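# Tilt the crate and slide the card sheet beneath it

## Task

Push the flat card sheet along the table so it goes under the plastic crate until clearly more than half of the sheet lies beneath it. The sheet is what moves: the crate must stay close to its starting spot and heading throughout, and crate and sheet may shift together only very slightly. Anything inside the crate must still be inside at the end. Raise one side of the crate a little so the sheet can slip under without resistance; shoving a large part of the sheet under by force counts as failure. The crate must never leave the table entirely, and while tilted it must not bump any other object on the table, or the task fails. It also fails if the robot is still propping the crate up at the end. Release everything and pull the arms away when done, because a result held in place only by the robot is not accepted.

## Robot and tools

Robot: two 6-joint arms with parallel grippers, named left_arm and right_arm. They face each other across a table. Base positions in the scene frame: left_arm at (-0.184, +0.498, +0.070) m, quat_wxyz (+0.732, 0, 0, -0.682); right_arm at (+0.077, -0.490, +0.069) m, quat_wxyz (+0.645, 0, 0, +0.764). The names do not refer to image sides.

Scene frame: origin at the table centre, +z up, table surface at z = +0.020 m, and left_arm's base on the +y side. On each gripper, the fingers extend along its +x axis and close along its y axis. end_effector_position is the midpoint between the pads, roughly 3-4 cm short of the tips. Printed hand positions can be a bit wrong, worse when the arm is stretched out.

execute_actions takes "actions", a list holding zero or one item, plus optional "pictures" (boolean; images are included unless you pass false).
- Empty list: only reports the current state.
- Motion: {"rows": [...], "steps": n}, with 1 to 15 rows and n from 1 to 15 (15 if omitted). Each step lasts 1/30 s and uses one row; if rows run out, the last row is held.
- Wait: {"steps": n} with no rows, n up to 300. It returns after n steps counted from the previous result, and time spent replying is part of that count.

Every row is one list of 14 numbers covering both arms, even if only one arm should move. The order is left_arm waist, shoulder, elbow, wrist pitch, wrist yaw, wrist roll, gripper opening, then the same seven for right_arm. The six joint values are absolute target angles in radians, in the same form the Joint positions line reports them. They are not offsets. Stated ranges per arm:
- waist -3.054 to 3.054
- shoulder 0.000 to 3.142
- elbow 0.000 to 2.356
- wrist pitch -1.571 to 1.571
- wrist yaw -1.571 to 1.571
- wrist roll -3.142 to 3.142

A call is refused, and nothing is sent, if a target lies more than 0.010 rad beyond a range end and also beyond that joint's last reported angle. True ends can differ from the stated ones by up to 0.010 rad. A target past the true end is clipped to it, and the result may report "joint sent to its limit". That line can refer to an earlier, still-running action, and its absence does not prove there is room left.

The opening value is absolute, from -1 to 1. +1 means fully open, and empty fingers touch at about -0.80; anything lower closes no further. A full close takes at least about 0.5 s. grip_measured reports the actual opening on this same scale. To hold something, command clearly less than grip_measured; a bigger gap gives a harder squeeze, up to about 34 N per pad. Fast closing can overshoot that force. Readings may be off by about 1 mm.

Motion limits: each step, a joint's target is capped near its measured angle:
- 0.211 rad for waist, shoulder and elbow
- 0.213 rad for wrist pitch
- 0.267 rad for wrist yaw
- 0.228 rad for wrist roll
If targets would put a gripper more than 70 mm from where it is now, all that arm's targets are pulled back. Friction can leave joints short of the target, especially at long reach, and tiny moves may not happen, so check the reported angles after each move. The arms keep heading to the last row's targets while you think or wait. They give up once both have nearly stopped, or when a step is HELD.

Result lines:
- State line (left_arm | right_arm): gripper position in m, quat_wxyz and velocities, all in the scene frame.
- Joint positions / Joint velocities: per arm, the six joints then the pad gap in m (0.088 when fully open).
- Joint torques: same joint order. These include offsets and noise and are nonzero even with no contact.
- "joint command not followed": the clearance check altered or blocked some targets.
- HELD: marks steps whose row was not fully sent.
- TORQUE FAULT: a joint reached its load limit, so that arm stops for 10 s and the rest of the call is dropped.
- MOTOR HOT: a motor is at 50 °C or more.
- OVER-TEMPERATURE FAULT: at 95 °C the arm is held until it cools. If it has not cooled in time, it loses power and drops limp.

Load limits per arm (N m): waist 16.6, shoulder 20.6, elbow 20.5, wrist pitch 5.42, wrist yaw 5.4, wrist roll 5.07. Held weight adds to these.

zoom_image: camera (cam_high, cam_low, cam_left_wrist or cam_right_wrist) and region [x0, y0, x1, y1] in pixels of that camera's latest image. The origin is top-left, and the region can be at most 504x504. Every camera image is 504x504 and arrives in the order cam_high, cam_low, cam_left_wrist, cam_right_wrist.

read_manual: optional section, "licences" by default. It returns URDF licence text and does not move anything.

finished_scene: scene (integer 1 to 2). Ending a reply without any tool call also ends the run.

The simulation keeps running while you compose replies. Occasionally an outside push may shift a loose object.

Avoid:
- letting the arms collide or press on each other (mounts count as part of the arm)
- knocking or placing anything off the table
- dropping, slipping, slamming or hard impacts
- ramming the sheet under the crate
- lifting the crate clear of the table
- ending with the crate still held up

Lower the crate, open the gripper and retreat before finishing.

Each tool is called after "Emit:" by a JSON object that holds its "method" and its "body".

## Session

Emit:
{"method": "execute_actions", "body": {"actions": []}}

Scene clock: 0.00 s of 4050.00 s.
left_arm: end_effector_position=(-0.1769, +0.0127, +0.2458) grip_measured=+0.854 end_effector_quat_wxyz=(+0.789, +0.108, +0.237, -0.557) end_effector_velocity=(-0.004, +0.003, -0.002) end_effector_angular_velocity=(+0.016, +0.016, -0.018) | right_arm: end_effector_position=(+0.1076, -0.0805, +0.3633) grip_measured=+0.856 end_effector_quat_wxyz=(+0.682, +0.341, +0.575, +0.296) end_effector_velocity=(-0.000, -0.003, -0.002) end_effector_angular_velocity=(-0.021, -0.013, +0.016)
Joint positions: left_arm=[-0.161  1.741  1.187 -0.    -0.348 -0.315  0.081] | right_arm=[-0.189  1.454  1.436 -0.612  0.146  1.547  0.081]
Joint velocities: left_arm=[-0.002 -0.007 -0.002 -0.022  0.022 -0.007 -0.   ] | right_arm=[-0.002 -0.002  0.002 -0.022 -0.007 -0.022 -0.   ]
Joint torques (N m, as the arm reports them, + toward a larger angle): no reading
Heat: left arm: hottest elbow 25 °C (+0.0 °C/min); right arm: hottest elbow 23 °C (+0.0 °C/min).

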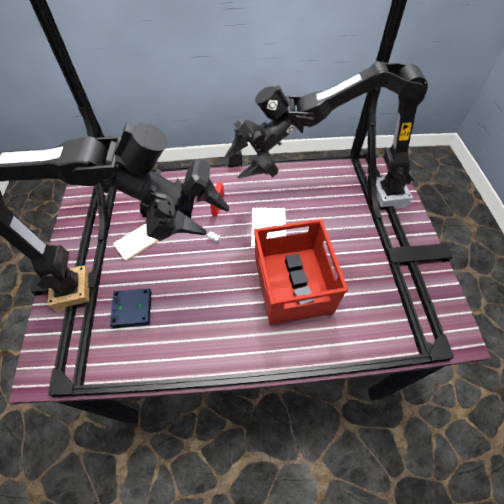

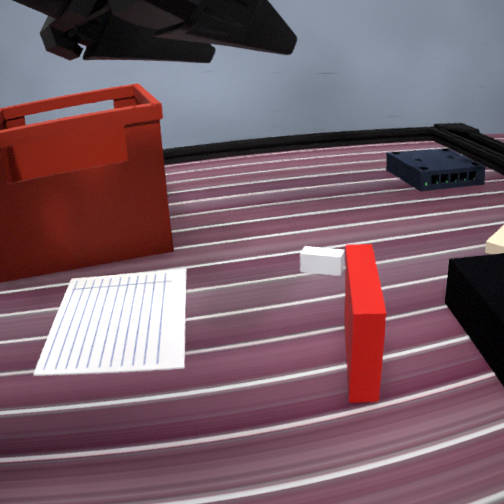

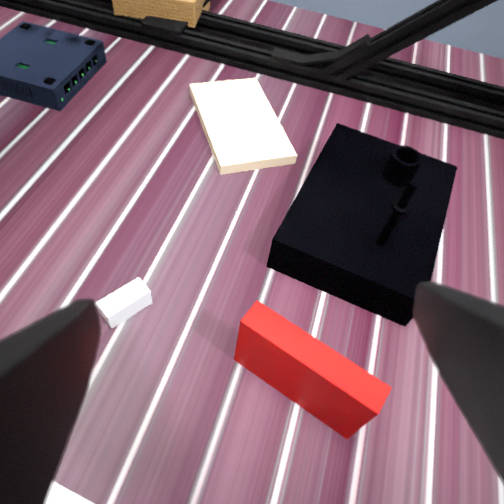

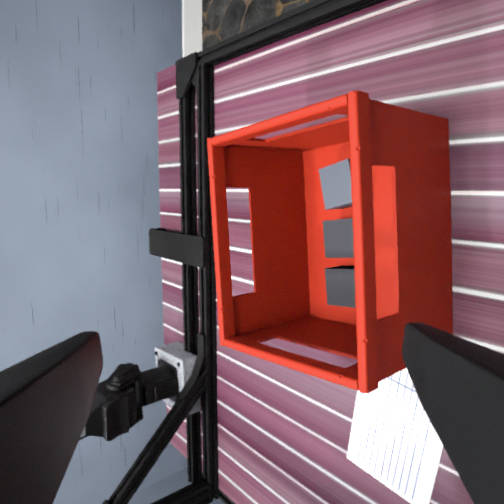

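Emit:
{"method": "zoom_image", "body": {"camera": "cam_high", "region": [220,190,360,330]}}

Region (220, 190, 360, 330) of cam_high's 504x504 image, scaled by 3.600, with more detail than that image has.

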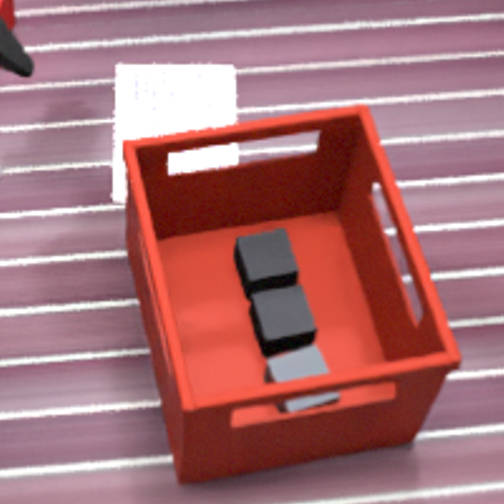

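Emit:
{"method": "execute_actions", "body": {"actions": [{"rows":[[-0.177,1.75,1.274,-0.637,-0.4,1.57,-1,-0.21,1.6,0.687,0.3,-0.13,0,0.2]]}], "pictures": false}}

Emit:
{"method": "execute_actions", "body": {"actions": [{"steps":15}], "pictures": false}}

Emit:
{"method": "execute_actions", "body": {"actions": [{"rows":[[-0.177,2.037,1.274,-0.637,-0.4,1.57,-1,-0.21,1.8,0.687,1.193,-0.13,0,0.2]]}], "pictures": false}}

Emit:
{"method": "execute_actions", "body": {"actions": [{"rows":[[-0.177,2.037,1.274,-0.637,-0.4,1.57,-1,-0.21,2.06,0.687,1.193,-0.13,0,0.2]]}]}}

Scene clock: 29.43 s of 4050.00 s.
left_arm: end_effector_position=(-0.1682, +0.0909, +0.1867) grip_measured=-0.779 end_effector_quat_wxyz=(+0.491, +0.656, +0.084, -0.567) end_effector_velocity=(+0.002, +0.020, -0.006) end_effector_angular_velocity=(+0.779, -0.905, -1.640) | right_arm: end_effector_position=(+0.0740, -0.0875, +0.1537) grip_measured=+0.203 end_effector_quat_wxyz=(+0.673, +0.011, +0.473, +0.569) end_effector_velocity=(-0.008, -0.085, -0.157) end_effector_angular_velocity=(+0.468, -1.562, +1.292)
Joint positions: left_arm=[-0.175  1.749  1.262 -0.624 -0.398  0.682  0.001] | right_arm=[-0.207  1.602  0.742  0.179 -0.125  0.684  0.049]
Joint velocities: left_arm=[-0.002 -0.007  0.002 -0.11  -0.007  1.985  0.   ] | right_arm=[-0.002  0.085 -0.906  1.267 -0.037 -2.029 -0.001]
Joint torques (N m, as the arm reports them, + toward a larger angle): left_arm=[-0.18 -6.9   7.53  0.51 -0.3   0.1 ] | right_arm=[-0.28 -8.04  6.91  2.56 -0.19 -0.12]
Heat: left arm: hottest elbow 30 °C (+10.2 °C/min); right arm: hottest elbow 27 °C (+8.2 °C/min).
Steps of this call (steps 1 to 868: nothing new was sent; steps 869 to 883: all 15 steps of this action). Readings (joint positions):
869: left_arm=[-0.162 1.742 1.202 -0.054 -0.360 -0.259] | right_arm=[-0.193 1.463 1.417 -0.578 0.110 1.514]
870: left_arm=[-0.164 1.742 1.220 -0.121 -0.372 -0.189] | right_arm=[-0.197 1.470 1.392 -0.528 0.063 1.471]
872: left_arm=[-0.170 1.743 1.245 -0.241 -0.385 -0.056] | right_arm=[-0.200 1.500 1.331 -0.443 -0.007 1.381]
876: left_arm=[-0.175 1.743 1.262 -0.490 -0.394 0.213] | right_arm=[-0.204 1.574 1.130 -0.226 -0.093 1.149]
883: the state above

Scene clock: 29.93 s of 4050.00 s.
left_arm: end_effector_position=(-0.1680, +0.0929, +0.1858) grip_measured=-0.778 end_effector_quat_wxyz=(+0.172, +0.801, -0.155, -0.552) end_effector_velocity=(-0.002, +0.002, -0.001) end_effector_angular_velocity=(+0.151, -0.177, -0.353) | right_arm: end_effector_position=(+0.0737, -0.0849, +0.1561) grip_measured=+0.200 end_effector_quat_wxyz=(+0.645, -0.189, +0.235, +0.702) end_effector_velocity=(+0.002, -0.001, -0.000) end_effector_angular_velocity=(+0.016, -0.110, +0.078)
Joint positions: left_arm=[-0.175  1.749  1.263 -0.636 -0.398  1.533  0.001] | right_arm=[-0.207  1.605  0.697  0.297 -0.128  0.015  0.049]
Joint velocities: left_arm=[-0.002 -0.002 -0.002 -0.007  0.007  0.418 -0.   ] | right_arm=[-0.007 -0.002 -0.007  0.007 -0.007 -0.139 -0.   ]
Joint torques (N m, as the arm reports them, + toward a larger angle): left_arm=[-0.18 -6.86  7.48  0.53 -0.27  0.1 ] | right_arm=[-0.29 -7.59  3.97  1.79 -0.2  -0.08]
Heat: left arm: hottest elbow 30 °C (+10.0 °C/min); right arm: hottest elbow 27 °C (+8.0 °C/min).
Steps of this call (steps 1 to 15: the robot went on to your last target). Readings (joint positions):
1: left_arm=[-0.175 1.749 1.262 -0.627 -0.398 0.748] | right_arm=[-0.207 1.604 0.720 0.214 -0.125 0.617]
2: left_arm=[-0.175 1.749 1.262 -0.631 -0.398 0.815] | right_arm=[-0.207 1.605 0.707 0.239 -0.126 0.551]
4: left_arm=[-0.175 1.749 1.263 -0.634 -0.398 0.948] | right_arm=[-0.207 1.605 0.701 0.273 -0.127 0.418]
8: left_arm=[-0.175 1.749 1.263 -0.635 -0.398 1.217] | right_arm=[-0.207 1.605 0.700 0.291 -0.127 0.155]
15: the state above

Scene clock: 30.43 s of 4050.00 s.
left_arm: end_effector_position=(-0.1667, +0.1041, +0.0760) grip_measured=-0.778 end_effector_quat_wxyz=(+0.038, +0.827, -0.086, -0.554) end_effector_velocity=(+0.000, +0.004, -0.001) end_effector_angular_velocity=(+0.018, -0.008, +0.005) | right_arm: end_effector_position=(+0.0757, -0.0318, +0.2419) grip_measured=+0.200 end_effector_quat_wxyz=(+0.675, +0.009, -0.009, +0.738) end_effector_velocity=(-0.002, -0.003, +0.142) end_effector_angular_velocity=(+0.647, -0.033, +0.019)
Joint positions: left_arm=[-0.175  2.044  1.268 -0.637 -0.4    1.567  0.001] | right_arm=[-0.208  1.798  0.683  1.141 -0.129  0.004  0.049]
Joint velocities: left_arm=[-0.002  0.002  0.002 -0.022 -0.007 -0.007 -0.   ] | right_arm=[-0.002 -0.002  0.007  0.637 -0.022 -0.007 -0.   ]
Joint torques (N m, as the arm reports them, + toward a larger angle): left_arm=[-0.2  -8.66  5.68  0.11 -0.22  0.13] | right_arm=[-0.25 -7.56  4.95  1.55 -0.05 -0.07]
Heat: left arm: hottest elbow 30 °C (+9.9 °C/min); right arm: hottest elbow 27 °C (+7.9 °C/min).
Steps of this call (steps 1 to 15: all 15 steps of this action). Readings (joint positions):
1: left_arm=[-0.175 1.778 1.265 -0.639 -0.400 1.543] | right_arm=[-0.207 1.633 0.695 0.347 -0.128 0.011]
2: left_arm=[-0.175 1.811 1.277 -0.633 -0.401 1.550] | right_arm=[-0.207 1.672 0.696 0.424 -0.129 0.009]
4: left_arm=[-0.175 1.901 1.289 -0.625 -0.402 1.557] | right_arm=[-0.208 1.743 0.696 0.533 -0.129 0.006]
8: left_arm=[-0.175 2.035 1.265 -0.642 -0.400 1.566] | right_arm=[-0.208 1.797 0.682 0.772 -0.129 0.004]
15: the state above

Scene clock: 30.93 s of 4050.00 s.
left_arm: end_effector_position=(-0.1667, +0.1040, +0.0761) grip_measured=-0.778 end_effector_quat_wxyz=(+0.038, +0.827, -0.086, -0.554) end_effector_velocity=(+0.001, +0.004, +0.002) end_effector_angular_velocity=(+0.014, -0.008, +0.005) | right_arm: end_effector_position=(+0.0759, -0.0266, +0.1369) grip_measured=+0.200 end_effector_quat_wxyz=(+0.672, -0.059, +0.072, +0.735) end_effector_velocity=(+0.005, +0.001, +0.000) end_effector_angular_velocity=(-0.002, -0.008, -0.013)
Joint positions: left_arm=[-0.175  2.043  1.268 -0.637 -0.4    1.568  0.001] | right_arm=[-0.208  2.059  0.682  1.192 -0.129  0.003  0.049]
Joint velocities: left_arm=[-0.002 -0.007 -0.002 -0.022 -0.007 -0.007 -0.   ] | right_arm=[-0.007 -0.002  0.002 -0.007  0.007 -0.007 -0.   ]
Joint torques (N m, as the arm reports them, + toward a larger angle): left_arm=[-0.16 -8.61  5.74  0.1  -0.21  0.1 ] | right_arm=[-0.21 -8.48  3.86  1.82 -0.09 -0.08]
Heat: left arm: hottest elbow 30 °C (+9.7 °C/min); right arm: hottest elbow 27 °C (+7.8 °C/min).
Steps of this call (steps 1 to 15: all 15 steps of this action). Readings (joint positions):
1: left_arm=[-0.175 2.044 1.268 -0.637 -0.400 1.568] | right_arm=[-0.208 1.824 0.684 1.169 -0.129 0.004]
2: left_arm=[-0.175 2.044 1.268 -0.637 -0.400 1.568] | right_arm=[-0.208 1.858 0.693 1.186 -0.129 0.004]
4: left_arm=[-0.175 2.043 1.268 -0.637 -0.400 1.568] | right_arm=[-0.208 1.945 0.699 1.182 -0.129 0.004]
8: left_arm=[-0.175 2.043 1.268 -0.637 -0.400 1.568] | right_arm=[-0.208 2.054 0.681 1.176 -0.129 0.003]
15: the state above

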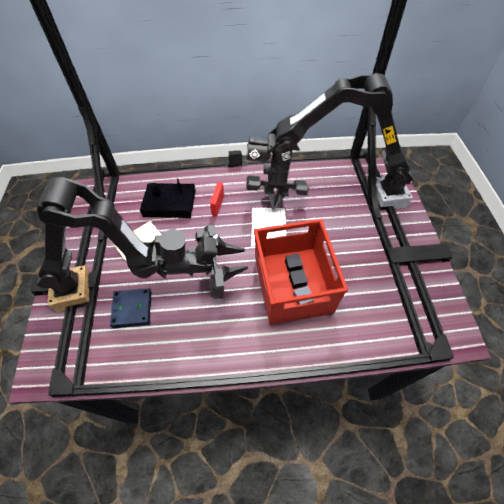

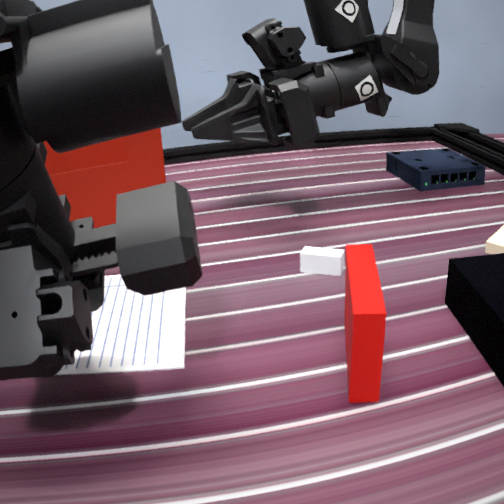

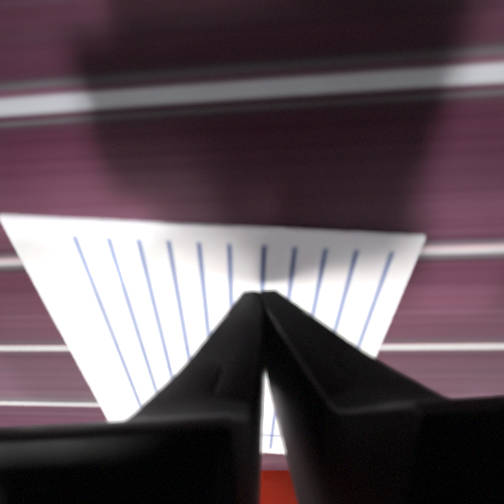

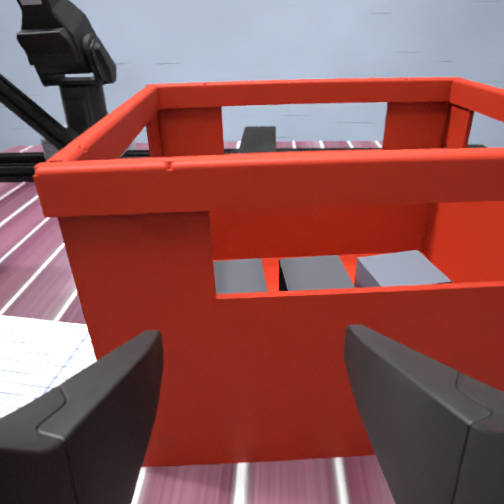

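Emit:
{"method": "execute_actions", "body": {"actions": [{"rows":[[-0.177,2.06,1.274,-0.6,-0.4,1.57,-1,-0.29,2.06,0.72,1.17,-0.19,0,0.1],[-0.177,2.06,1.274,-0.6,-0.4,1.57,-1,-0.29,2.08,0.76,1.14,-0.19,0,0.1],[-0.177,2.06,1.274,-0.6,-0.4,1.57,-1,-0.29,2.105,0.815,1.11,-0.19,0,0.1]]}]}}

Scene clock: 35.80 s of 4050.00 s.
left_arm: end_effector_position=(-0.1674, +0.0979, +0.0740) grip_measured=-0.778 end_effector_quat_wxyz=(+0.049, +0.826, -0.093, -0.554) end_effector_velocity=(+0.002, +0.002, +0.001) end_effector_angular_velocity=(+0.002, -0.021, +0.008) | right_arm: end_effector_position=(+0.1097, -0.0010, +0.1434) grip_measured=+0.101 end_effector_quat_wxyz=(+0.682, -0.052, +0.074, +0.726) end_effector_velocity=(-0.003, -0.002, -0.005) end_effector_angular_velocity=(-0.016, -0.004, +0.011)
Joint positions: left_arm=[-0.175  2.053  1.268 -0.603 -0.4    1.568  0.001] | right_arm=[-0.292  2.096  0.804  1.112 -0.187  0.002  0.044]
Joint velocities: left_arm=[-0.002 -0.002 -0.002 -0.007 -0.022 -0.007 -0.   ] | right_arm=[ 0.002  0.002 -0.007 -0.007 -0.007 -0.007 -0.001]
Joint torques (N m, as the arm reports them, + toward a larger angle): left_arm=[-0.17 -7.13  5.8   0.37 -0.21  0.08] | right_arm=[ 0.2  -8.15  4.99  1.63 -0.18 -0.05]
Heat: left arm: hottest elbow 30 °C (+8.4 °C/min); right arm: hottest elbow 27 °C (+6.7 °C/min).
Steps of this call (steps 1 to 15: the robot went on to your last target; steps 16 to 131: nothing new was sent; steps 132 to 146: all 15 steps of this action). Readings (joint positions):
132: left_arm=[-0.175 2.044 1.268 -0.632 -0.400 1.568] | right_arm=[-0.214 2.059 0.686 1.188 -0.147 0.003]
133: left_arm=[-0.175 2.045 1.268 -0.622 -0.399 1.568] | right_arm=[-0.230 2.061 0.697 1.175 -0.163 0.002]
135: left_arm=[-0.175 2.048 1.268 -0.609 -0.400 1.568] | right_arm=[-0.264 2.078 0.749 1.142 -0.172 0.002]
139: left_arm=[-0.175 2.052 1.268 -0.604 -0.400 1.568] | right_arm=[-0.292 2.090 0.799 1.121 -0.182 0.002]
146: the state above

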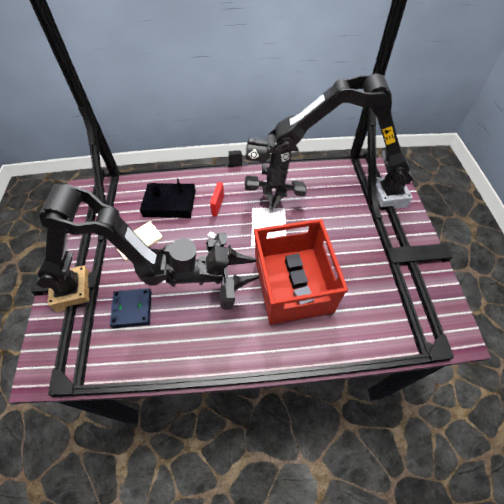

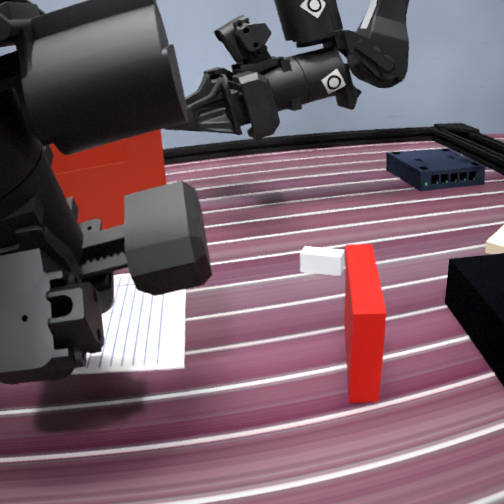

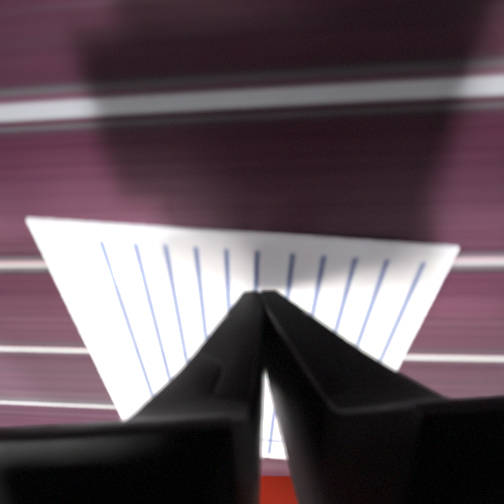

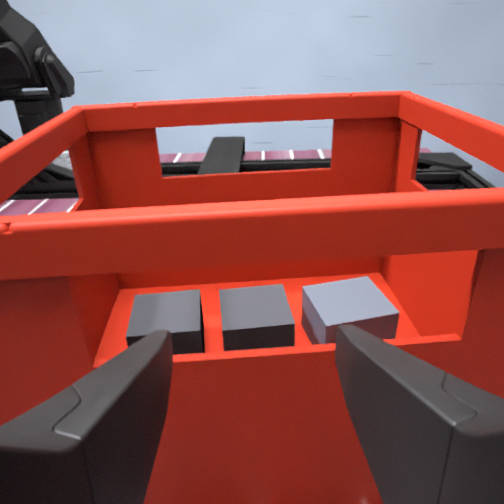

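Emit:
{"method": "execute_actions", "body": {"actions": [{"rows":[[-0.177,2.09,1.274,-0.6,-0.4,1.57,-1,-0.29,2.248,0.8,1.4,-0.19,0,0.1]],"steps":12}], "pictures": false}}

Emit:
{"method": "execute_actions", "body": {"actions": [{"rows":[[-0.177,2.1,1.274,-0.6,-0.4,1.57,-1,-0.29,2.265,0.82,1.38,-0.19,0,0.1],[-0.177,2.1,1.274,-0.6,-0.4,1.57,-1,-0.29,2.27,0.84,1.36,-0.19,0,0.1],[-0.177,2.1,1.274,-0.6,-0.4,1.57,-1,-0.29,2.28,0.86,1.35,-0.19,0,0.1],[-0.177,2.1,1.274,-0.6,-0.4,1.57,-1,-0.29,2.29,0.88,1.33,-0.19,0,0.1],[-0.177,2.1,1.274,-0.6,-0.4,1.57,-1,-0.29,2.295,0.9,1.32,-0.19,0,0.1],[-0.177,2.1,1.274,-0.6,-0.4,1.57,-1,-0.29,2.3,0.92,1.31,-0.19,0,0.1],[-0.177,2.1,1.274,-0.6,-0.4,1.57,-1,-0.29,2.3,0.94,1.31,-0.19,0,0.1]]}]}}

Scene clock: 41.30 s of 4050.00 s.
left_arm: end_effector_position=(-0.1672, +0.0998, +0.0657) grip_measured=-0.778 end_effector_quat_wxyz=(+0.039, +0.828, -0.088, -0.552) end_effector_velocity=(-0.000, -0.002, +0.000) end_effector_angular_velocity=(-0.016, -0.002, +0.019) | right_arm: end_effector_position=(+0.1095, +0.0004, +0.1346) grip_measured=+0.100 end_effector_quat_wxyz=(+0.684, -0.013, +0.019, +0.729) end_effector_velocity=(+0.002, -0.001, -0.001) end_effector_angular_velocity=(-0.007, -0.007, -0.009)
Joint positions: left_arm=[-0.177  2.076  1.269 -0.601 -0.403  1.568  0.001] | right_arm=[-0.292  2.241  0.802  1.394 -0.188  0.002  0.044]
Joint velocities: left_arm=[-0.002  0.002  0.002  0.007 -0.007 -0.022 -0.   ] | right_arm=[-0.002 -0.002 -0.002 -0.007  0.007 -0.007 -0.   ]
Joint torques (N m, as the arm reports them, + toward a larger angle): left_arm=[-0.03 -6.44  5.56  0.27 -0.08  0.08] | right_arm=[ 0.21 -8.51  2.82  1.9  -0.13 -0.05]
Heat: left arm: hottest elbow 30 °C (+7.3 °C/min); right arm: hottest elbow 27 °C (+5.8 °C/min).
Steps of this call (steps 1 to 15: the robot went on to your last target; steps 16 to 153: nothing new was sent; steps 154 to 165: all 12 steps of this action). Readings (joint positions):
154: left_arm=[-0.175 2.058 1.269 -0.602 -0.400 1.568] | right_arm=[-0.292 2.122 0.805 1.165 -0.188 0.002]
155: left_arm=[-0.175 2.062 1.269 -0.600 -0.400 1.568] | right_arm=[-0.292 2.152 0.807 1.238 -0.188 0.002]
157: left_arm=[-0.175 2.072 1.269 -0.600 -0.400 1.568] | right_arm=[-0.292 2.200 0.807 1.313 -0.188 0.002]
161: left_arm=[-0.177 2.076 1.269 -0.601 -0.403 1.568] | right_arm=[-0.292 2.241 0.802 1.375 -0.188 0.002]
165: the state above

Scene clock: 41.80 s of 4050.00 s.
left_arm: end_effector_position=(-0.1672, +0.1000, +0.0647) grip_measured=-0.778 end_effector_quat_wxyz=(+0.038, +0.828, -0.087, -0.552) end_effector_velocity=(+0.003, +0.005, +0.001) end_effector_angular_velocity=(+0.022, -0.025, -0.006) | right_arm: end_effector_position=(+0.1109, +0.0251, +0.1290) grip_measured=+0.101 end_effector_quat_wxyz=(+0.681, -0.018, +0.026, +0.732) end_effector_velocity=(+0.001, -0.000, -0.003) end_effector_angular_velocity=(-0.014, -0.033, +0.017)
Joint positions: left_arm=[-0.177  2.079  1.269 -0.601 -0.403  1.568  0.001] | right_arm=[-0.291  2.291  0.916  1.312 -0.195  0.001  0.044]
Joint velocities: left_arm=[-0.002 -0.002 -0.002 -0.022 -0.022  0.007  0.   ] | right_arm=[-0.007 -0.002  0.002 -0.022 -0.022 -0.037 -0.   ]
Joint torques (N m, as the arm reports them, + toward a larger angle): left_arm=[-0.03 -5.63  5.56  0.26 -0.06  0.08] | right_arm=[ 0.02 -8.86  5.91  1.65  0.18 -0.01]
Heat: left arm: hottest elbow 30 °C (+7.2 °C/min); right arm: hottest elbow 27 °C (+5.7 °C/min).
Steps of this call (steps 1 to 15: all 15 steps of this action). Readings (joint positions):
1: left_arm=[-0.177 2.077 1.269 -0.601 -0.403 1.568] | right_arm=[-0.292 2.244 0.802 1.394 -0.188 0.002]
2: left_arm=[-0.177 2.078 1.269 -0.601 -0.403 1.568] | right_arm=[-0.292 2.247 0.807 1.386 -0.188 0.002]
4: left_arm=[-0.177 2.079 1.269 -0.601 -0.403 1.568] | right_arm=[-0.292 2.261 0.832 1.362 -0.188 0.002]
8: left_arm=[-0.177 2.079 1.269 -0.601 -0.403 1.568] | right_arm=[-0.291 2.282 0.890 1.323 -0.196 0.001]
15: the state above

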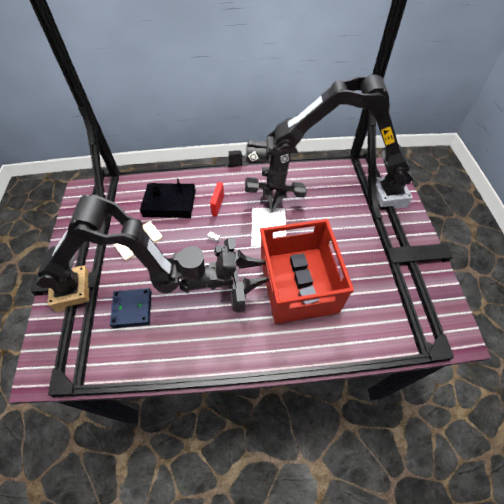

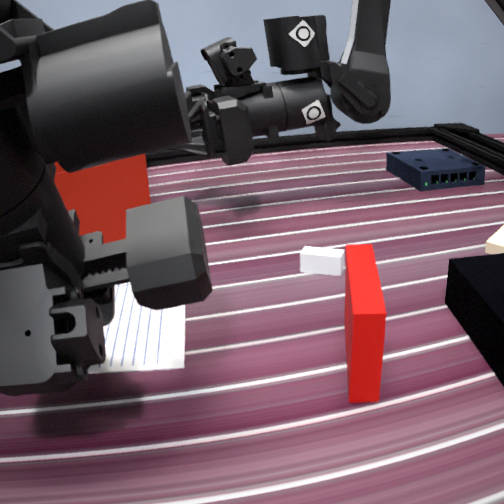

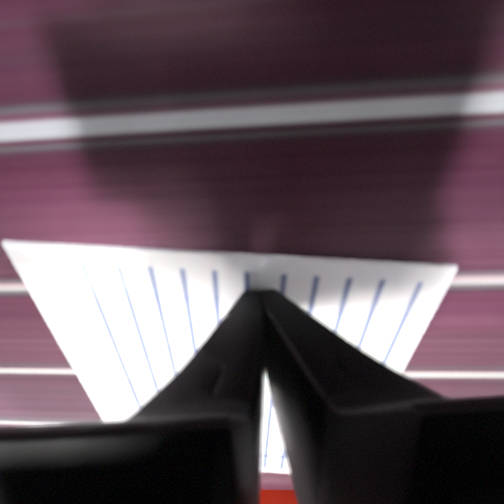

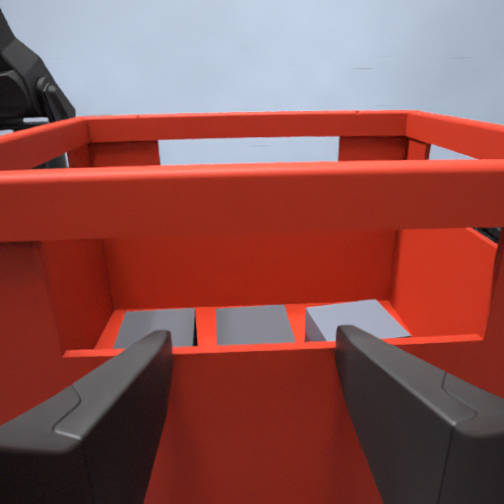

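Emit:
{"method": "execute_actions", "body": {"actions": [{"rows":[[-0.177,2.095,1.274,-0.6,-0.4,1.57,-1,-0.29,2.26,0.88,1.33,-0.19,0,0.1],[-0.177,2.095,1.274,-0.6,-0.4,1.57,-1,-0.29,2.25,0.88,1.34,-0.19,0,0.1],[-0.177,2.095,1.274,-0.6,-0.4,1.57,-1,-0.29,2.235,0.88,1.33,-0.19,0,0.1]]}]}}

Scene clock: 44.10 s of 4050.00 s.
left_arm: end_effector_position=(-0.1671, +0.0998, +0.0648) grip_measured=-0.778 end_effector_quat_wxyz=(+0.039, +0.828, -0.088, -0.552) end_effector_velocity=(+0.000, +0.004, -0.001) end_effector_angular_velocity=(+0.018, -0.008, +0.005) | right_arm: end_effector_position=(+0.1107, +0.0202, +0.1446) grip_measured=+0.100 end_effector_quat_wxyz=(+0.682, -0.009, +0.013, +0.731) end_effector_velocity=(+0.002, -0.002, -0.003) end_effector_angular_velocity=(-0.012, -0.006, -0.010)
Joint positions: left_arm=[-0.177  2.079  1.27  -0.601 -0.404  1.568  0.001] | right_arm=[-0.291  2.248  0.888  1.328 -0.192  0.001  0.044]
Joint velocities: left_arm=[-0.002  0.002  0.002 -0.022 -0.007 -0.007 -0.   ] | right_arm=[-0.002 -0.002 -0.007 -0.007  0.007 -0.007 -0.   ]
Joint torques (N m, as the arm reports them, + toward a larger angle): left_arm=[-0.02 -6.28  5.46  0.26 -0.05  0.08] | right_arm=[  0.04 -11.38   2.46   1.85   0.08  -0.01]
Heat: left arm: hottest elbow 30 °C (+6.8 °C/min); right arm: hottest shoulder 27 °C (+5.4 °C/min).
Steps of this call (steps 1 to 15: the robot went on to your last target; steps 16 to 54: nothing new was sent; steps 55 to 69: all 15 steps of this action). Readings (joint positions):
55: left_arm=[-0.177 2.079 1.270 -0.601 -0.404 1.568] | right_arm=[-0.291 2.291 0.914 1.311 -0.194 0.001]
56: left_arm=[-0.177 2.079 1.270 -0.601 -0.404 1.568] | right_arm=[-0.291 2.287 0.908 1.317 -0.193 0.001]
58: left_arm=[-0.177 2.079 1.270 -0.601 -0.404 1.568] | right_arm=[-0.291 2.272 0.896 1.322 -0.192 0.001]
62: left_arm=[-0.177 2.079 1.270 -0.601 -0.404 1.568] | right_arm=[-0.291 2.250 0.892 1.328 -0.192 0.001]
69: the state above

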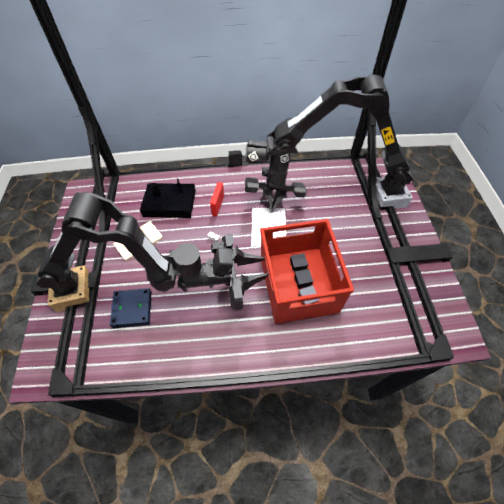

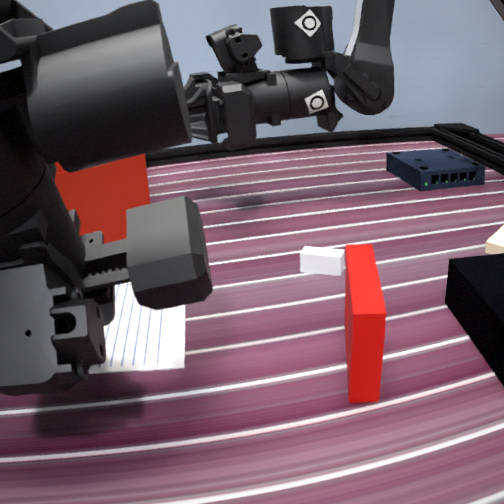

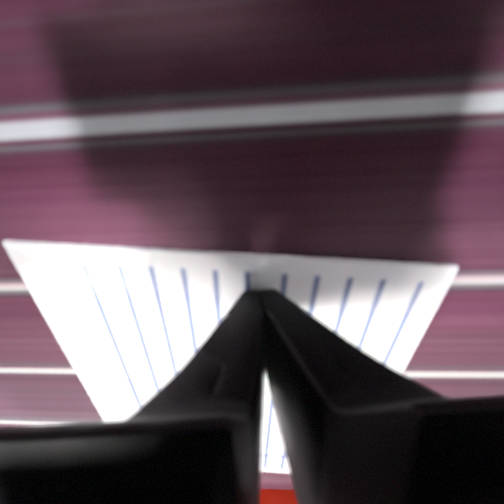

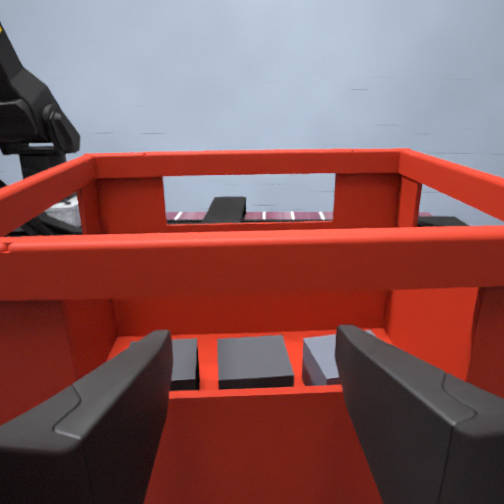

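Emit:
{"method": "execute_actions", "body": {"actions": [{"rows":[[-0.177,2.095,1.274,-0.6,-0.4,1.57,-1,-0.29,2.26,0.91,1.325,-0.19,0,0.1],[-0.177,2.095,1.274,-0.6,-0.4,1.57,-1,-0.29,2.265,0.925,1.315,-0.19,0,0.1],[-0.177,2.095,1.274,-0.6,-0.4,1.57,-1,-0.29,2.27,0.94,1.305,-0.19,0,0.1],[-0.177,2.095,1.274,-0.6,-0.4,1.57,-1,-0.29,2.276,0.955,1.295,-0.19,0,0.1],[-0.177,2.095,1.274,-0.6,-0.4,1.57,-1,-0.29,2.282,0.97,1.285,-0.19,0,0.1],[-0.177,2.095,1.274,-0.6,-0.4,1.57,-1,-0.29,2.288,0.988,1.27,-0.19,0,0.1]]}]}}

Scene clock: 48.40 s of 4050.00 s.
left_arm: end_effector_position=(-0.1671, +0.0996, +0.0648) grip_measured=-0.778 end_effector_quat_wxyz=(+0.039, +0.828, -0.088, -0.552) end_effector_velocity=(+0.005, +0.005, -0.001) end_effector_angular_velocity=(+0.022, -0.023, +0.013) | right_arm: end_effector_position=(+0.1131, +0.0393, +0.1475) grip_measured=+0.100 end_effector_quat_wxyz=(+0.682, -0.008, +0.012, +0.731) end_effector_velocity=(+0.000, -0.001, -0.012) end_effector_angular_velocity=(-0.044, -0.016, +0.005)
Joint positions: left_arm=[-0.177  2.08   1.271 -0.601 -0.405  1.568  0.001] | right_arm=[-0.291  2.277  0.977  1.273 -0.192  0.001  0.044]
Joint velocities: left_arm=[ 0.002  0.002 -0.002 -0.022 -0.022 -0.007 -0.   ] | right_arm=[-0.002  0.007 -0.002 -0.037 -0.007 -0.022 -0.   ]
Joint torques (N m, as the arm reports them, + toward a larger angle): left_arm=[-0.02 -6.31  5.42  0.26 -0.03  0.08] | right_arm=[ 0.04 -8.98  4.85  1.58  0.07  0.  ]
Heat: left arm: hottest elbow 30 °C (+6.2 °C/min); right arm: hottest shoulder 28 °C (+6.2 °C/min).
Steps of this call (steps 1 to 15: the robot went on to your last target; steps 16 to 114: nothing new was sent; steps 115 to 129: all 15 steps of this action). Readings (joint positions):
115: left_arm=[-0.177 2.080 1.271 -0.601 -0.405 1.568] | right_arm=[-0.291 2.247 0.888 1.328 -0.192 0.001]
116: left_arm=[-0.177 2.080 1.271 -0.601 -0.405 1.568] | right_arm=[-0.291 2.248 0.892 1.327 -0.192 0.001]
118: left_arm=[-0.177 2.080 1.271 -0.601 -0.405 1.568] | right_arm=[-0.291 2.254 0.913 1.314 -0.192 0.001]
122: left_arm=[-0.177 2.080 1.271 -0.601 -0.405 1.568] | right_arm=[-0.291 2.271 0.964 1.283 -0.192 0.001]
129: the state above

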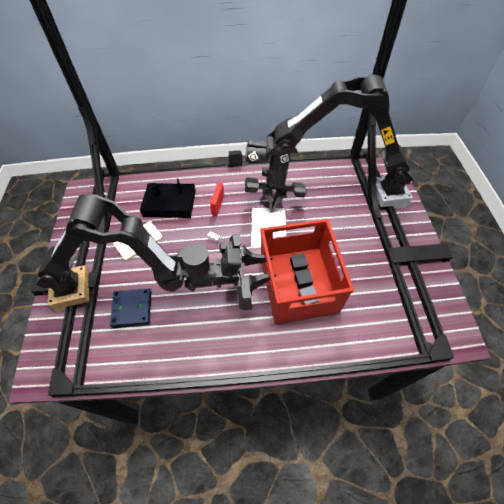

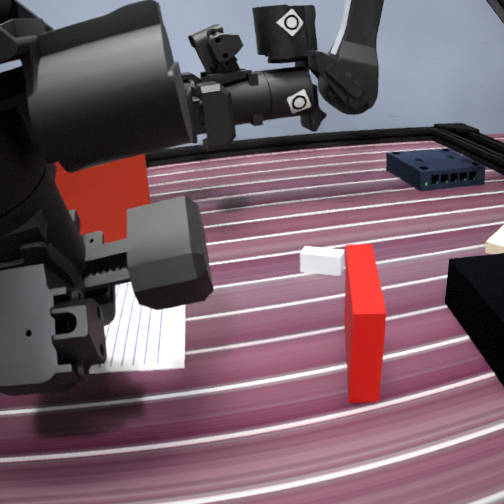

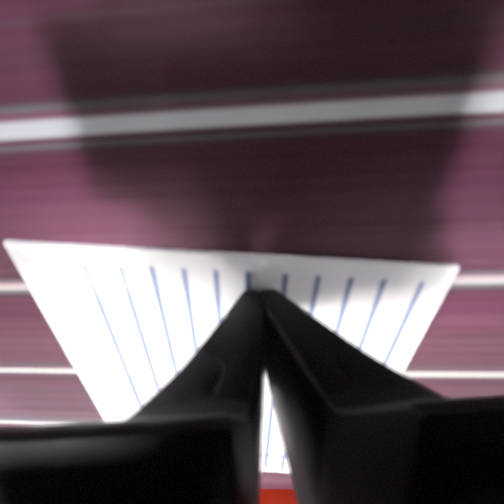

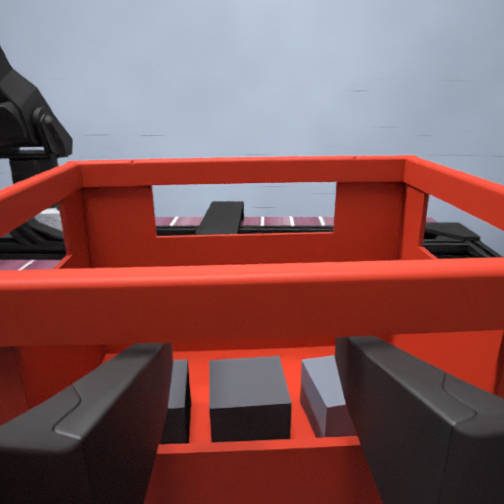

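Emit:
{"method": "execute_actions", "body": {"actions": [{"rows":[[-0.177,2.095,1.274,-0.61,-0.4,1.57,-1,-0.29,2.28,0.995,1.28,-0.19,0,0.1],[-0.177,2.095,1.274,-0.62,-0.4,1.57,-1,-0.29,2.28,1.005,1.29,-0.19,0,0.1],[-0.177,2.095,1.274,-0.63,-0.4,1.57,-1,-0.29,2.28,1.015,1.3,-0.19,0,0.1],[-0.177,2.095,1.274,-0.64,-0.4,1.57,-1,-0.29,2.28,1.025,1.31,-0.19,0,0.1],[-0.16,2.095,1.274,-0.65,-0.4,1.57,-1,-0.29,2.28,1.035,1.32,-0.19,0,0.1],[-0.14,2.095,1.274,-0.67,-0.4,1.57,-1,-0.29,2.28,1.04,1.33,-0.19,0,0.1]]}]}}

Scene clock: 53.90 s of 4050.00 s.
left_arm: end_effector_position=(-0.1545, +0.1113, +0.0640) grip_measured=-0.778 end_effector_quat_wxyz=(+0.023, +0.831, -0.059, -0.552) end_effector_velocity=(+0.000, +0.003, +0.001) end_effector_angular_velocity=(+0.014, -0.008, +0.005) | right_arm: end_effector_position=(+0.1136, +0.0463, +0.1582) grip_measured=+0.099 end_effector_quat_wxyz=(+0.682, +0.008, -0.010, +0.732) end_effector_velocity=(+0.003, +0.000, +0.004) end_effector_angular_velocity=(+0.021, +0.004, +0.000)
Joint positions: left_arm=[-0.146  2.08   1.276 -0.663 -0.402  1.569  0.001] | right_arm=[-0.29   2.294  1.01   1.309 -0.192  0.002  0.044]
Joint velocities: left_arm=[-0.002 -0.002  0.002 -0.022 -0.007 -0.007  0.   ] | right_arm=[-0.007  0.002  0.002  0.022 -0.007  0.007 -0.   ]
Joint torques (N m, as the arm reports them, + toward a larger angle): left_arm=[ 0.58 -6.27  4.81 -0.46 -0.12  0.08] | right_arm=[  0.   -12.18   7.11   3.19   0.07  -0.02]
Heat: left arm: hottest elbow 30 °C (+5.6 °C/min); right arm: hottest shoulder 28 °C (+5.6 °C/min).
Steps of this call (steps 1 to 15: the robot went on to your last target; steps 16 to 150: nothing new was sent; steps 151 to 165: all 15 steps of this action). Readings (joint positions):
151: left_arm=[-0.177 2.080 1.271 -0.601 -0.405 1.569] | right_arm=[-0.291 2.279 0.979 1.272 -0.192 0.001]
152: left_arm=[-0.177 2.080 1.272 -0.603 -0.405 1.569] | right_arm=[-0.291 2.279 0.982 1.273 -0.192 0.001]
154: left_arm=[-0.177 2.080 1.274 -0.615 -0.404 1.569] | right_arm=[-0.290 2.279 0.989 1.280 -0.193 -0.001]
158: left_arm=[-0.161 2.080 1.275 -0.651 -0.402 1.569] | right_arm=[-0.290 2.289 1.004 1.301 -0.192 0.000]
165: the state above

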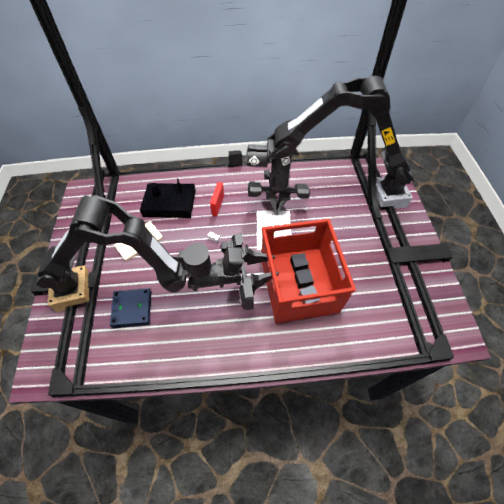

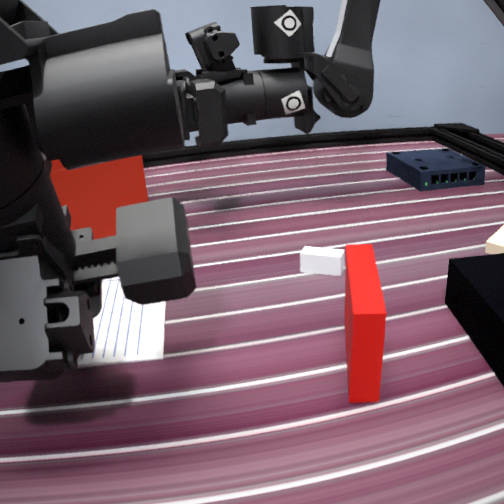

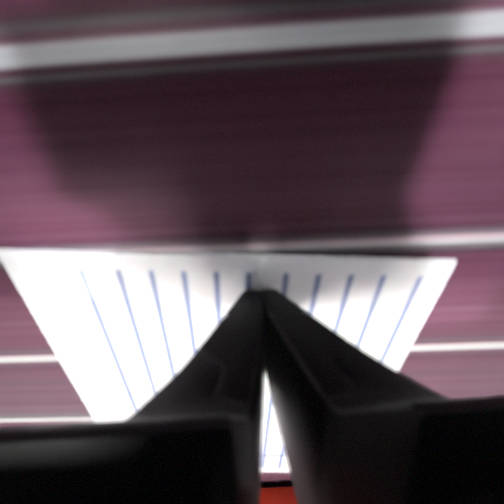

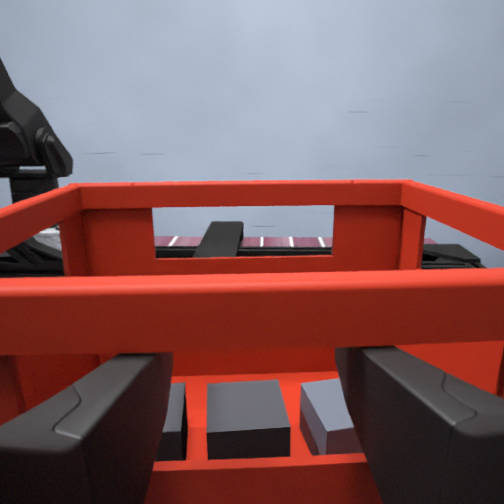

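Lift a bit more, then slide.

Emit:
{"method": "execute_actions", "body": {"actions": [{"rows":[[-0.14,2.095,1.274,-0.67,-0.4,1.57,-1,-0.29,2.27,1.05,1.335,-0.19,0,0.1],[-0.14,2.095,1.274,-0.67,-0.4,1.57,-1,-0.29,2.26,1.06,1.34,-0.19,0,0.1]],"steps":12}], "pictures": false}}

Emit:
{"method": "execute_actions", "body": {"actions": [{"rows":[[-0.12,2.095,1.274,-0.67,-0.4,1.57,-1,-0.29,2.26,1.06,1.34,-0.19,0,0.1],[-0.1,2.095,1.274,-0.67,-0.4,1.57,-1,-0.29,2.26,1.06,1.34,-0.19,0,0.1],[-0.08,2.095,1.274,-0.67,-0.4,1.57,-1,-0.29,2.26,1.06,1.34,-0.19,0,0.1],[-0.06,2.095,1.274,-0.67,-0.4,1.57,-1,-0.29,2.26,1.06,1.34,-0.19,0,0.1],[-0.04,2.095,1.274,-0.67,-0.4,1.57,-1,-0.29,2.26,1.06,1.34,-0.19,0,0.1],[-0.02,2.095,1.274,-0.67,-0.4,1.57,-1,-0.29,2.26,1.06,1.34,-0.19,0,0.1]]}]}}

Scene clock: 58.10 s of 4050.00 s.
left_arm: end_effector_position=(-0.1542, +0.1115, +0.0640) grip_measured=-0.778 end_effector_quat_wxyz=(+0.022, +0.831, -0.059, -0.552) end_effector_velocity=(+0.000, +0.003, +0.001) end_effector_angular_velocity=(+0.004, -0.007, +0.005) | right_arm: end_effector_position=(+0.1132, +0.0499, +0.1645) grip_measured=+0.100 end_effector_quat_wxyz=(+0.681, +0.015, -0.017, +0.732) end_effector_velocity=(+0.003, -0.001, -0.004) end_effector_angular_velocity=(-0.020, -0.020, -0.001)
Joint positions: left_arm=[-0.146  2.08   1.276 -0.665 -0.403  1.569  0.001] | right_arm=[-0.288  2.294  1.027  1.312 -0.192  0.004  0.044]
Joint velocities: left_arm=[-0.002 -0.007 -0.007 -0.007 -0.007 -0.007 -0.   ] | right_arm=[-0.007 -0.002 -0.002 -0.022 -0.007 -0.022 -0.   ]
Joint torques (N m, as the arm reports them, + toward a larger angle): left_arm=[ 0.53 -6.3   4.74 -0.35 -0.11  0.07] | right_arm=[ -0.15 -14.89   7.44   3.72   0.06  -0.1 ]
Heat: left arm: hottest elbow 30 °C (+5.2 °C/min); right arm: hottest shoulder 30 °C (+7.2 °C/min).
Steps of this call (steps 1 to 15: the robot went on to your last target; steps 16 to 114: nothing new was sent; steps 115 to 126: all 12 steps of this action). Readings (joint positions):
115: left_arm=[-0.146 2.080 1.276 -0.665 -0.403 1.569] | right_arm=[-0.290 2.294 1.012 1.311 -0.192 0.002]
116: left_arm=[-0.146 2.080 1.276 -0.665 -0.403 1.569] | right_arm=[-0.289 2.294 1.015 1.312 -0.192 0.002]
118: left_arm=[-0.146 2.080 1.276 -0.665 -0.403 1.569] | right_arm=[-0.289 2.294 1.023 1.312 -0.192 0.003]
122: left_arm=[-0.146 2.080 1.276 -0.665 -0.403 1.569] | right_arm=[-0.288 2.294 1.027 1.312 -0.192 0.004]
126: the state above

Scene clock: 58.60 s of 4050.00 s.
left_arm: end_effector_position=(-0.1060, +0.1188, +0.0640) grip_measured=-0.778 end_effector_quat_wxyz=(+0.056, +0.834, -0.006, -0.549) end_effector_velocity=(+0.002, +0.005, +0.001) end_effector_angular_velocity=(+0.020, -0.020, +0.006) | right_arm: end_effector_position=(+0.1132, +0.0500, +0.1647) grip_measured=+0.100 end_effector_quat_wxyz=(+0.681, +0.015, -0.017, +0.732) end_effector_velocity=(+0.000, -0.001, -0.001) end_effector_angular_velocity=(-0.007, -0.007, +0.005)
Joint positions: left_arm=[-0.02   2.08   1.276 -0.667 -0.403  1.569  0.001] | right_arm=[-0.288  2.294  1.028  1.312 -0.192  0.004  0.044]
Joint velocities: left_arm=[-0.002 -0.002 -0.002 -0.022 -0.022 -0.007 -0.   ] | right_arm=[-0.002 -0.002 -0.002 -0.007 -0.007 -0.007  0.   ]
Joint torques (N m, as the arm reports them, + toward a larger angle): left_arm=[ 0.   -6.31  4.72 -0.17 -0.07  0.06] | right_arm=[ -0.18 -14.9    7.44   3.73   0.07  -0.1 ]
Heat: left arm: hottest elbow 30 °C (+5.1 °C/min); right arm: hottest shoulder 30 °C (+7.2 °C/min).
Steps of this call (steps 1 to 15: all 15 steps of this action). Readings (joint positions):
1: left_arm=[-0.145 2.080 1.276 -0.666 -0.403 1.569] | right_arm=[-0.288 2.294 1.027 1.312 -0.192 0.004]
2: left_arm=[-0.141 2.080 1.276 -0.666 -0.402 1.569] | right_arm=[-0.288 2.294 1.027 1.312 -0.192 0.004]
4: left_arm=[-0.120 2.080 1.276 -0.666 -0.400 1.569] | right_arm=[-0.288 2.294 1.027 1.312 -0.192 0.004]
8: left_arm=[-0.046 2.080 1.276 -0.667 -0.403 1.569] | right_arm=[-0.288 2.294 1.028 1.312 -0.192 0.004]
15: the state above

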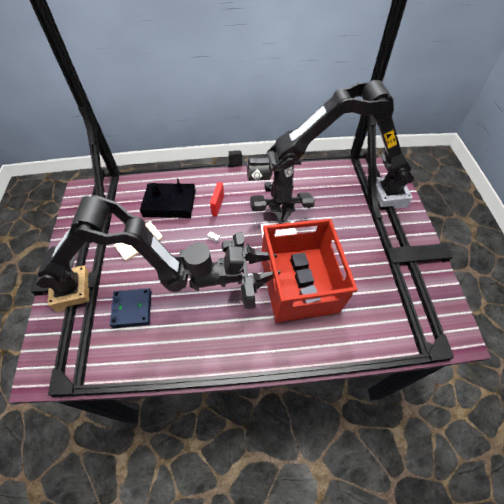

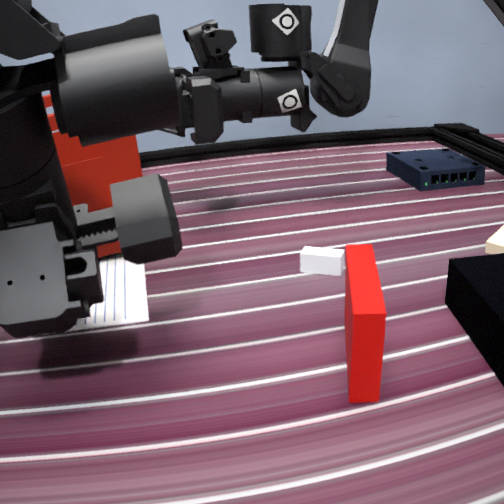

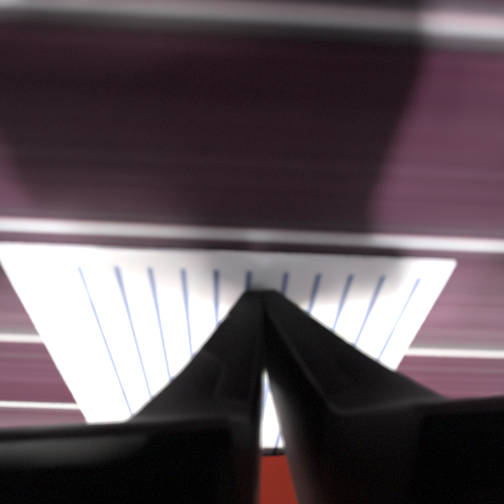

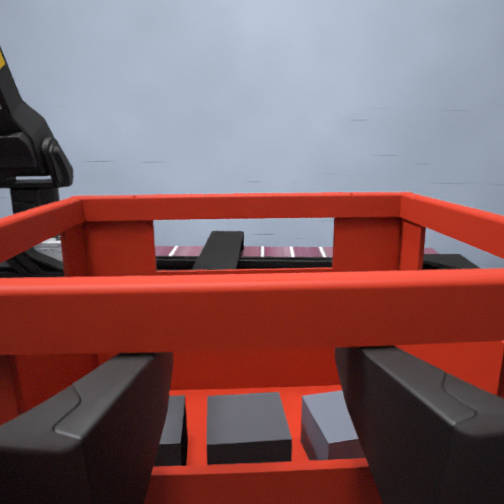

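Emit:
{"method": "execute_actions", "body": {"actions": [{"rows":[[0,2.097,1.274,-0.66,-0.4,1.59,-1,-0.29,2.26,1.06,1.34,-0.19,0,0.1],[0.02,2.099,1.274,-0.65,-0.4,1.61,-1,-0.29,2.26,1.06,1.34,-0.19,0,0.1],[0.04,2.1,1.274,-0.64,-0.4,1.63,-1,-0.29,2.26,1.06,1.34,-0.19,0,0.1],[0.06,2.1,1.274,-0.63,-0.4,1.65,-1,-0.29,2.26,1.06,1.34,-0.19,0,0.1],[0.08,2.1,1.274,-0.62,-0.4,1.67,-1,-0.29,2.26,1.06,1.34,-0.19,0,0.1],[0.1,2.1,1.274,-0.61,-0.4,1.69,-1,-0.29,2.26,1.06,1.34,-0.19,0,0.1],[0.12,2.1,1.274,-0.6,-0.4,1.71,-1,-0.29,2.26,1.06,1.34,-0.19,0,0.1]]}]}}

Scene clock: 62.63 s of 4050.00 s.
left_arm: end_effector_position=(-0.0506, +0.1212, +0.0651) grip_measured=-0.778 end_effector_quat_wxyz=(+0.063, +0.838, -0.001, -0.542) end_effector_velocity=(+0.002, +0.002, +0.003) end_effector_angular_velocity=(+0.016, -0.022, -0.019) | right_arm: end_effector_position=(+0.1132, +0.0501, +0.1648) grip_measured=+0.100 end_effector_quat_wxyz=(+0.681, +0.015, -0.017, +0.732) end_effector_velocity=(+0.000, -0.000, -0.007) end_effector_angular_velocity=(-0.026, -0.004, +0.005)
Joint positions: left_arm=[ 0.122  2.082  1.276 -0.604 -0.403  1.705  0.001] | right_arm=[-0.288  2.294  1.028  1.312 -0.192  0.004  0.044]
Joint velocities: left_arm=[-0.002 -0.007 -0.002 -0.007 -0.022  0.022 -0.   ] | right_arm=[-0.002  0.002 -0.002 -0.022 -0.007 -0.007 -0.   ]
Joint torques (N m, as the arm reports them, + toward a larger angle): left_arm=[-0.25 -6.04  4.78  0.37 -0.08  0.11] | right_arm=[ -0.19 -14.91   7.38   3.72   0.06  -0.09]
Heat: left arm: hottest elbow 30 °C (+4.0 °C/min); right arm: hottest shoulder 32 °C (+8.0 °C/min).
Steps of this call (steps 1 to 15: the robot went on to your last target; steps 16 to 106: nothing new was sent; steps 107 to 121: all 15 steps of this action). Readings (joint positions):
107: left_arm=[-0.020 2.080 1.276 -0.667 -0.404 1.573] | right_arm=[-0.288 2.294 1.028 1.312 -0.192 0.004]
108: left_arm=[-0.017 2.080 1.276 -0.666 -0.403 1.582] | right_arm=[-0.288 2.294 1.028 1.312 -0.192 0.004]
110: left_arm=[0.001 2.080 1.276 -0.651 -0.401 1.611] | right_arm=[-0.288 2.294 1.028 1.312 -0.192 0.004]
114: left_arm=[0.079 2.081 1.276 -0.616 -0.401 1.677] | right_arm=[-0.288 2.294 1.028 1.312 -0.192 0.004]
121: the state above

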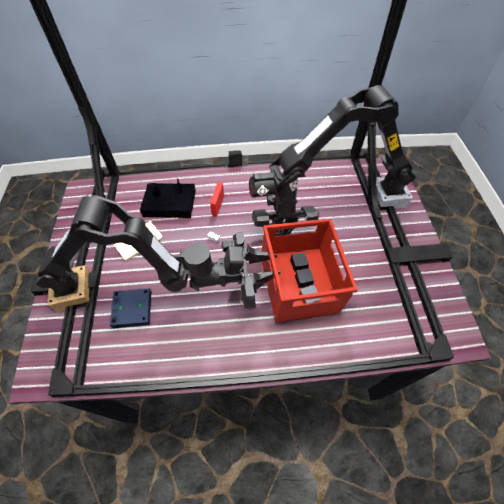

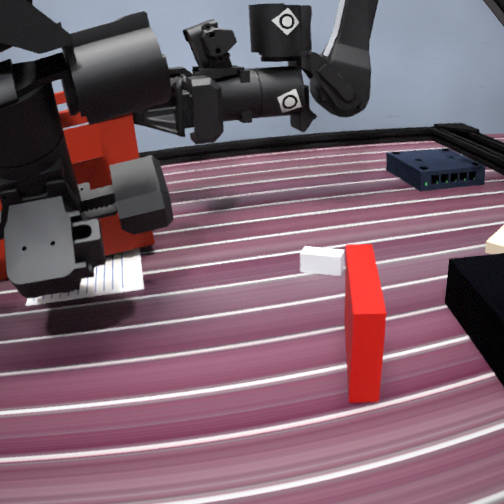

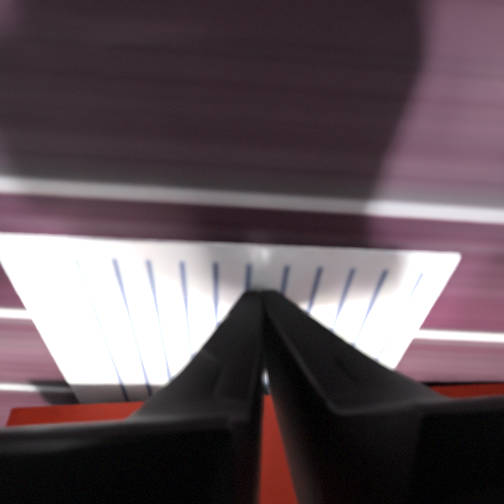

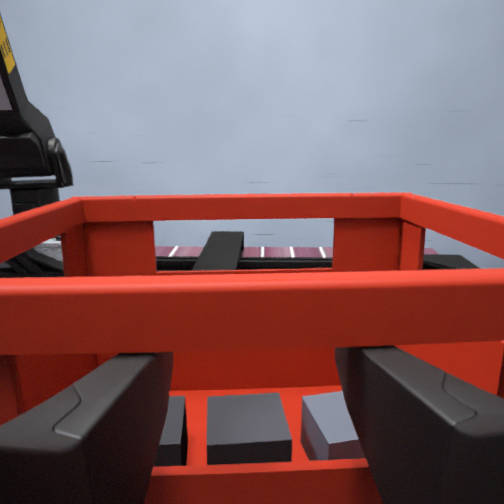

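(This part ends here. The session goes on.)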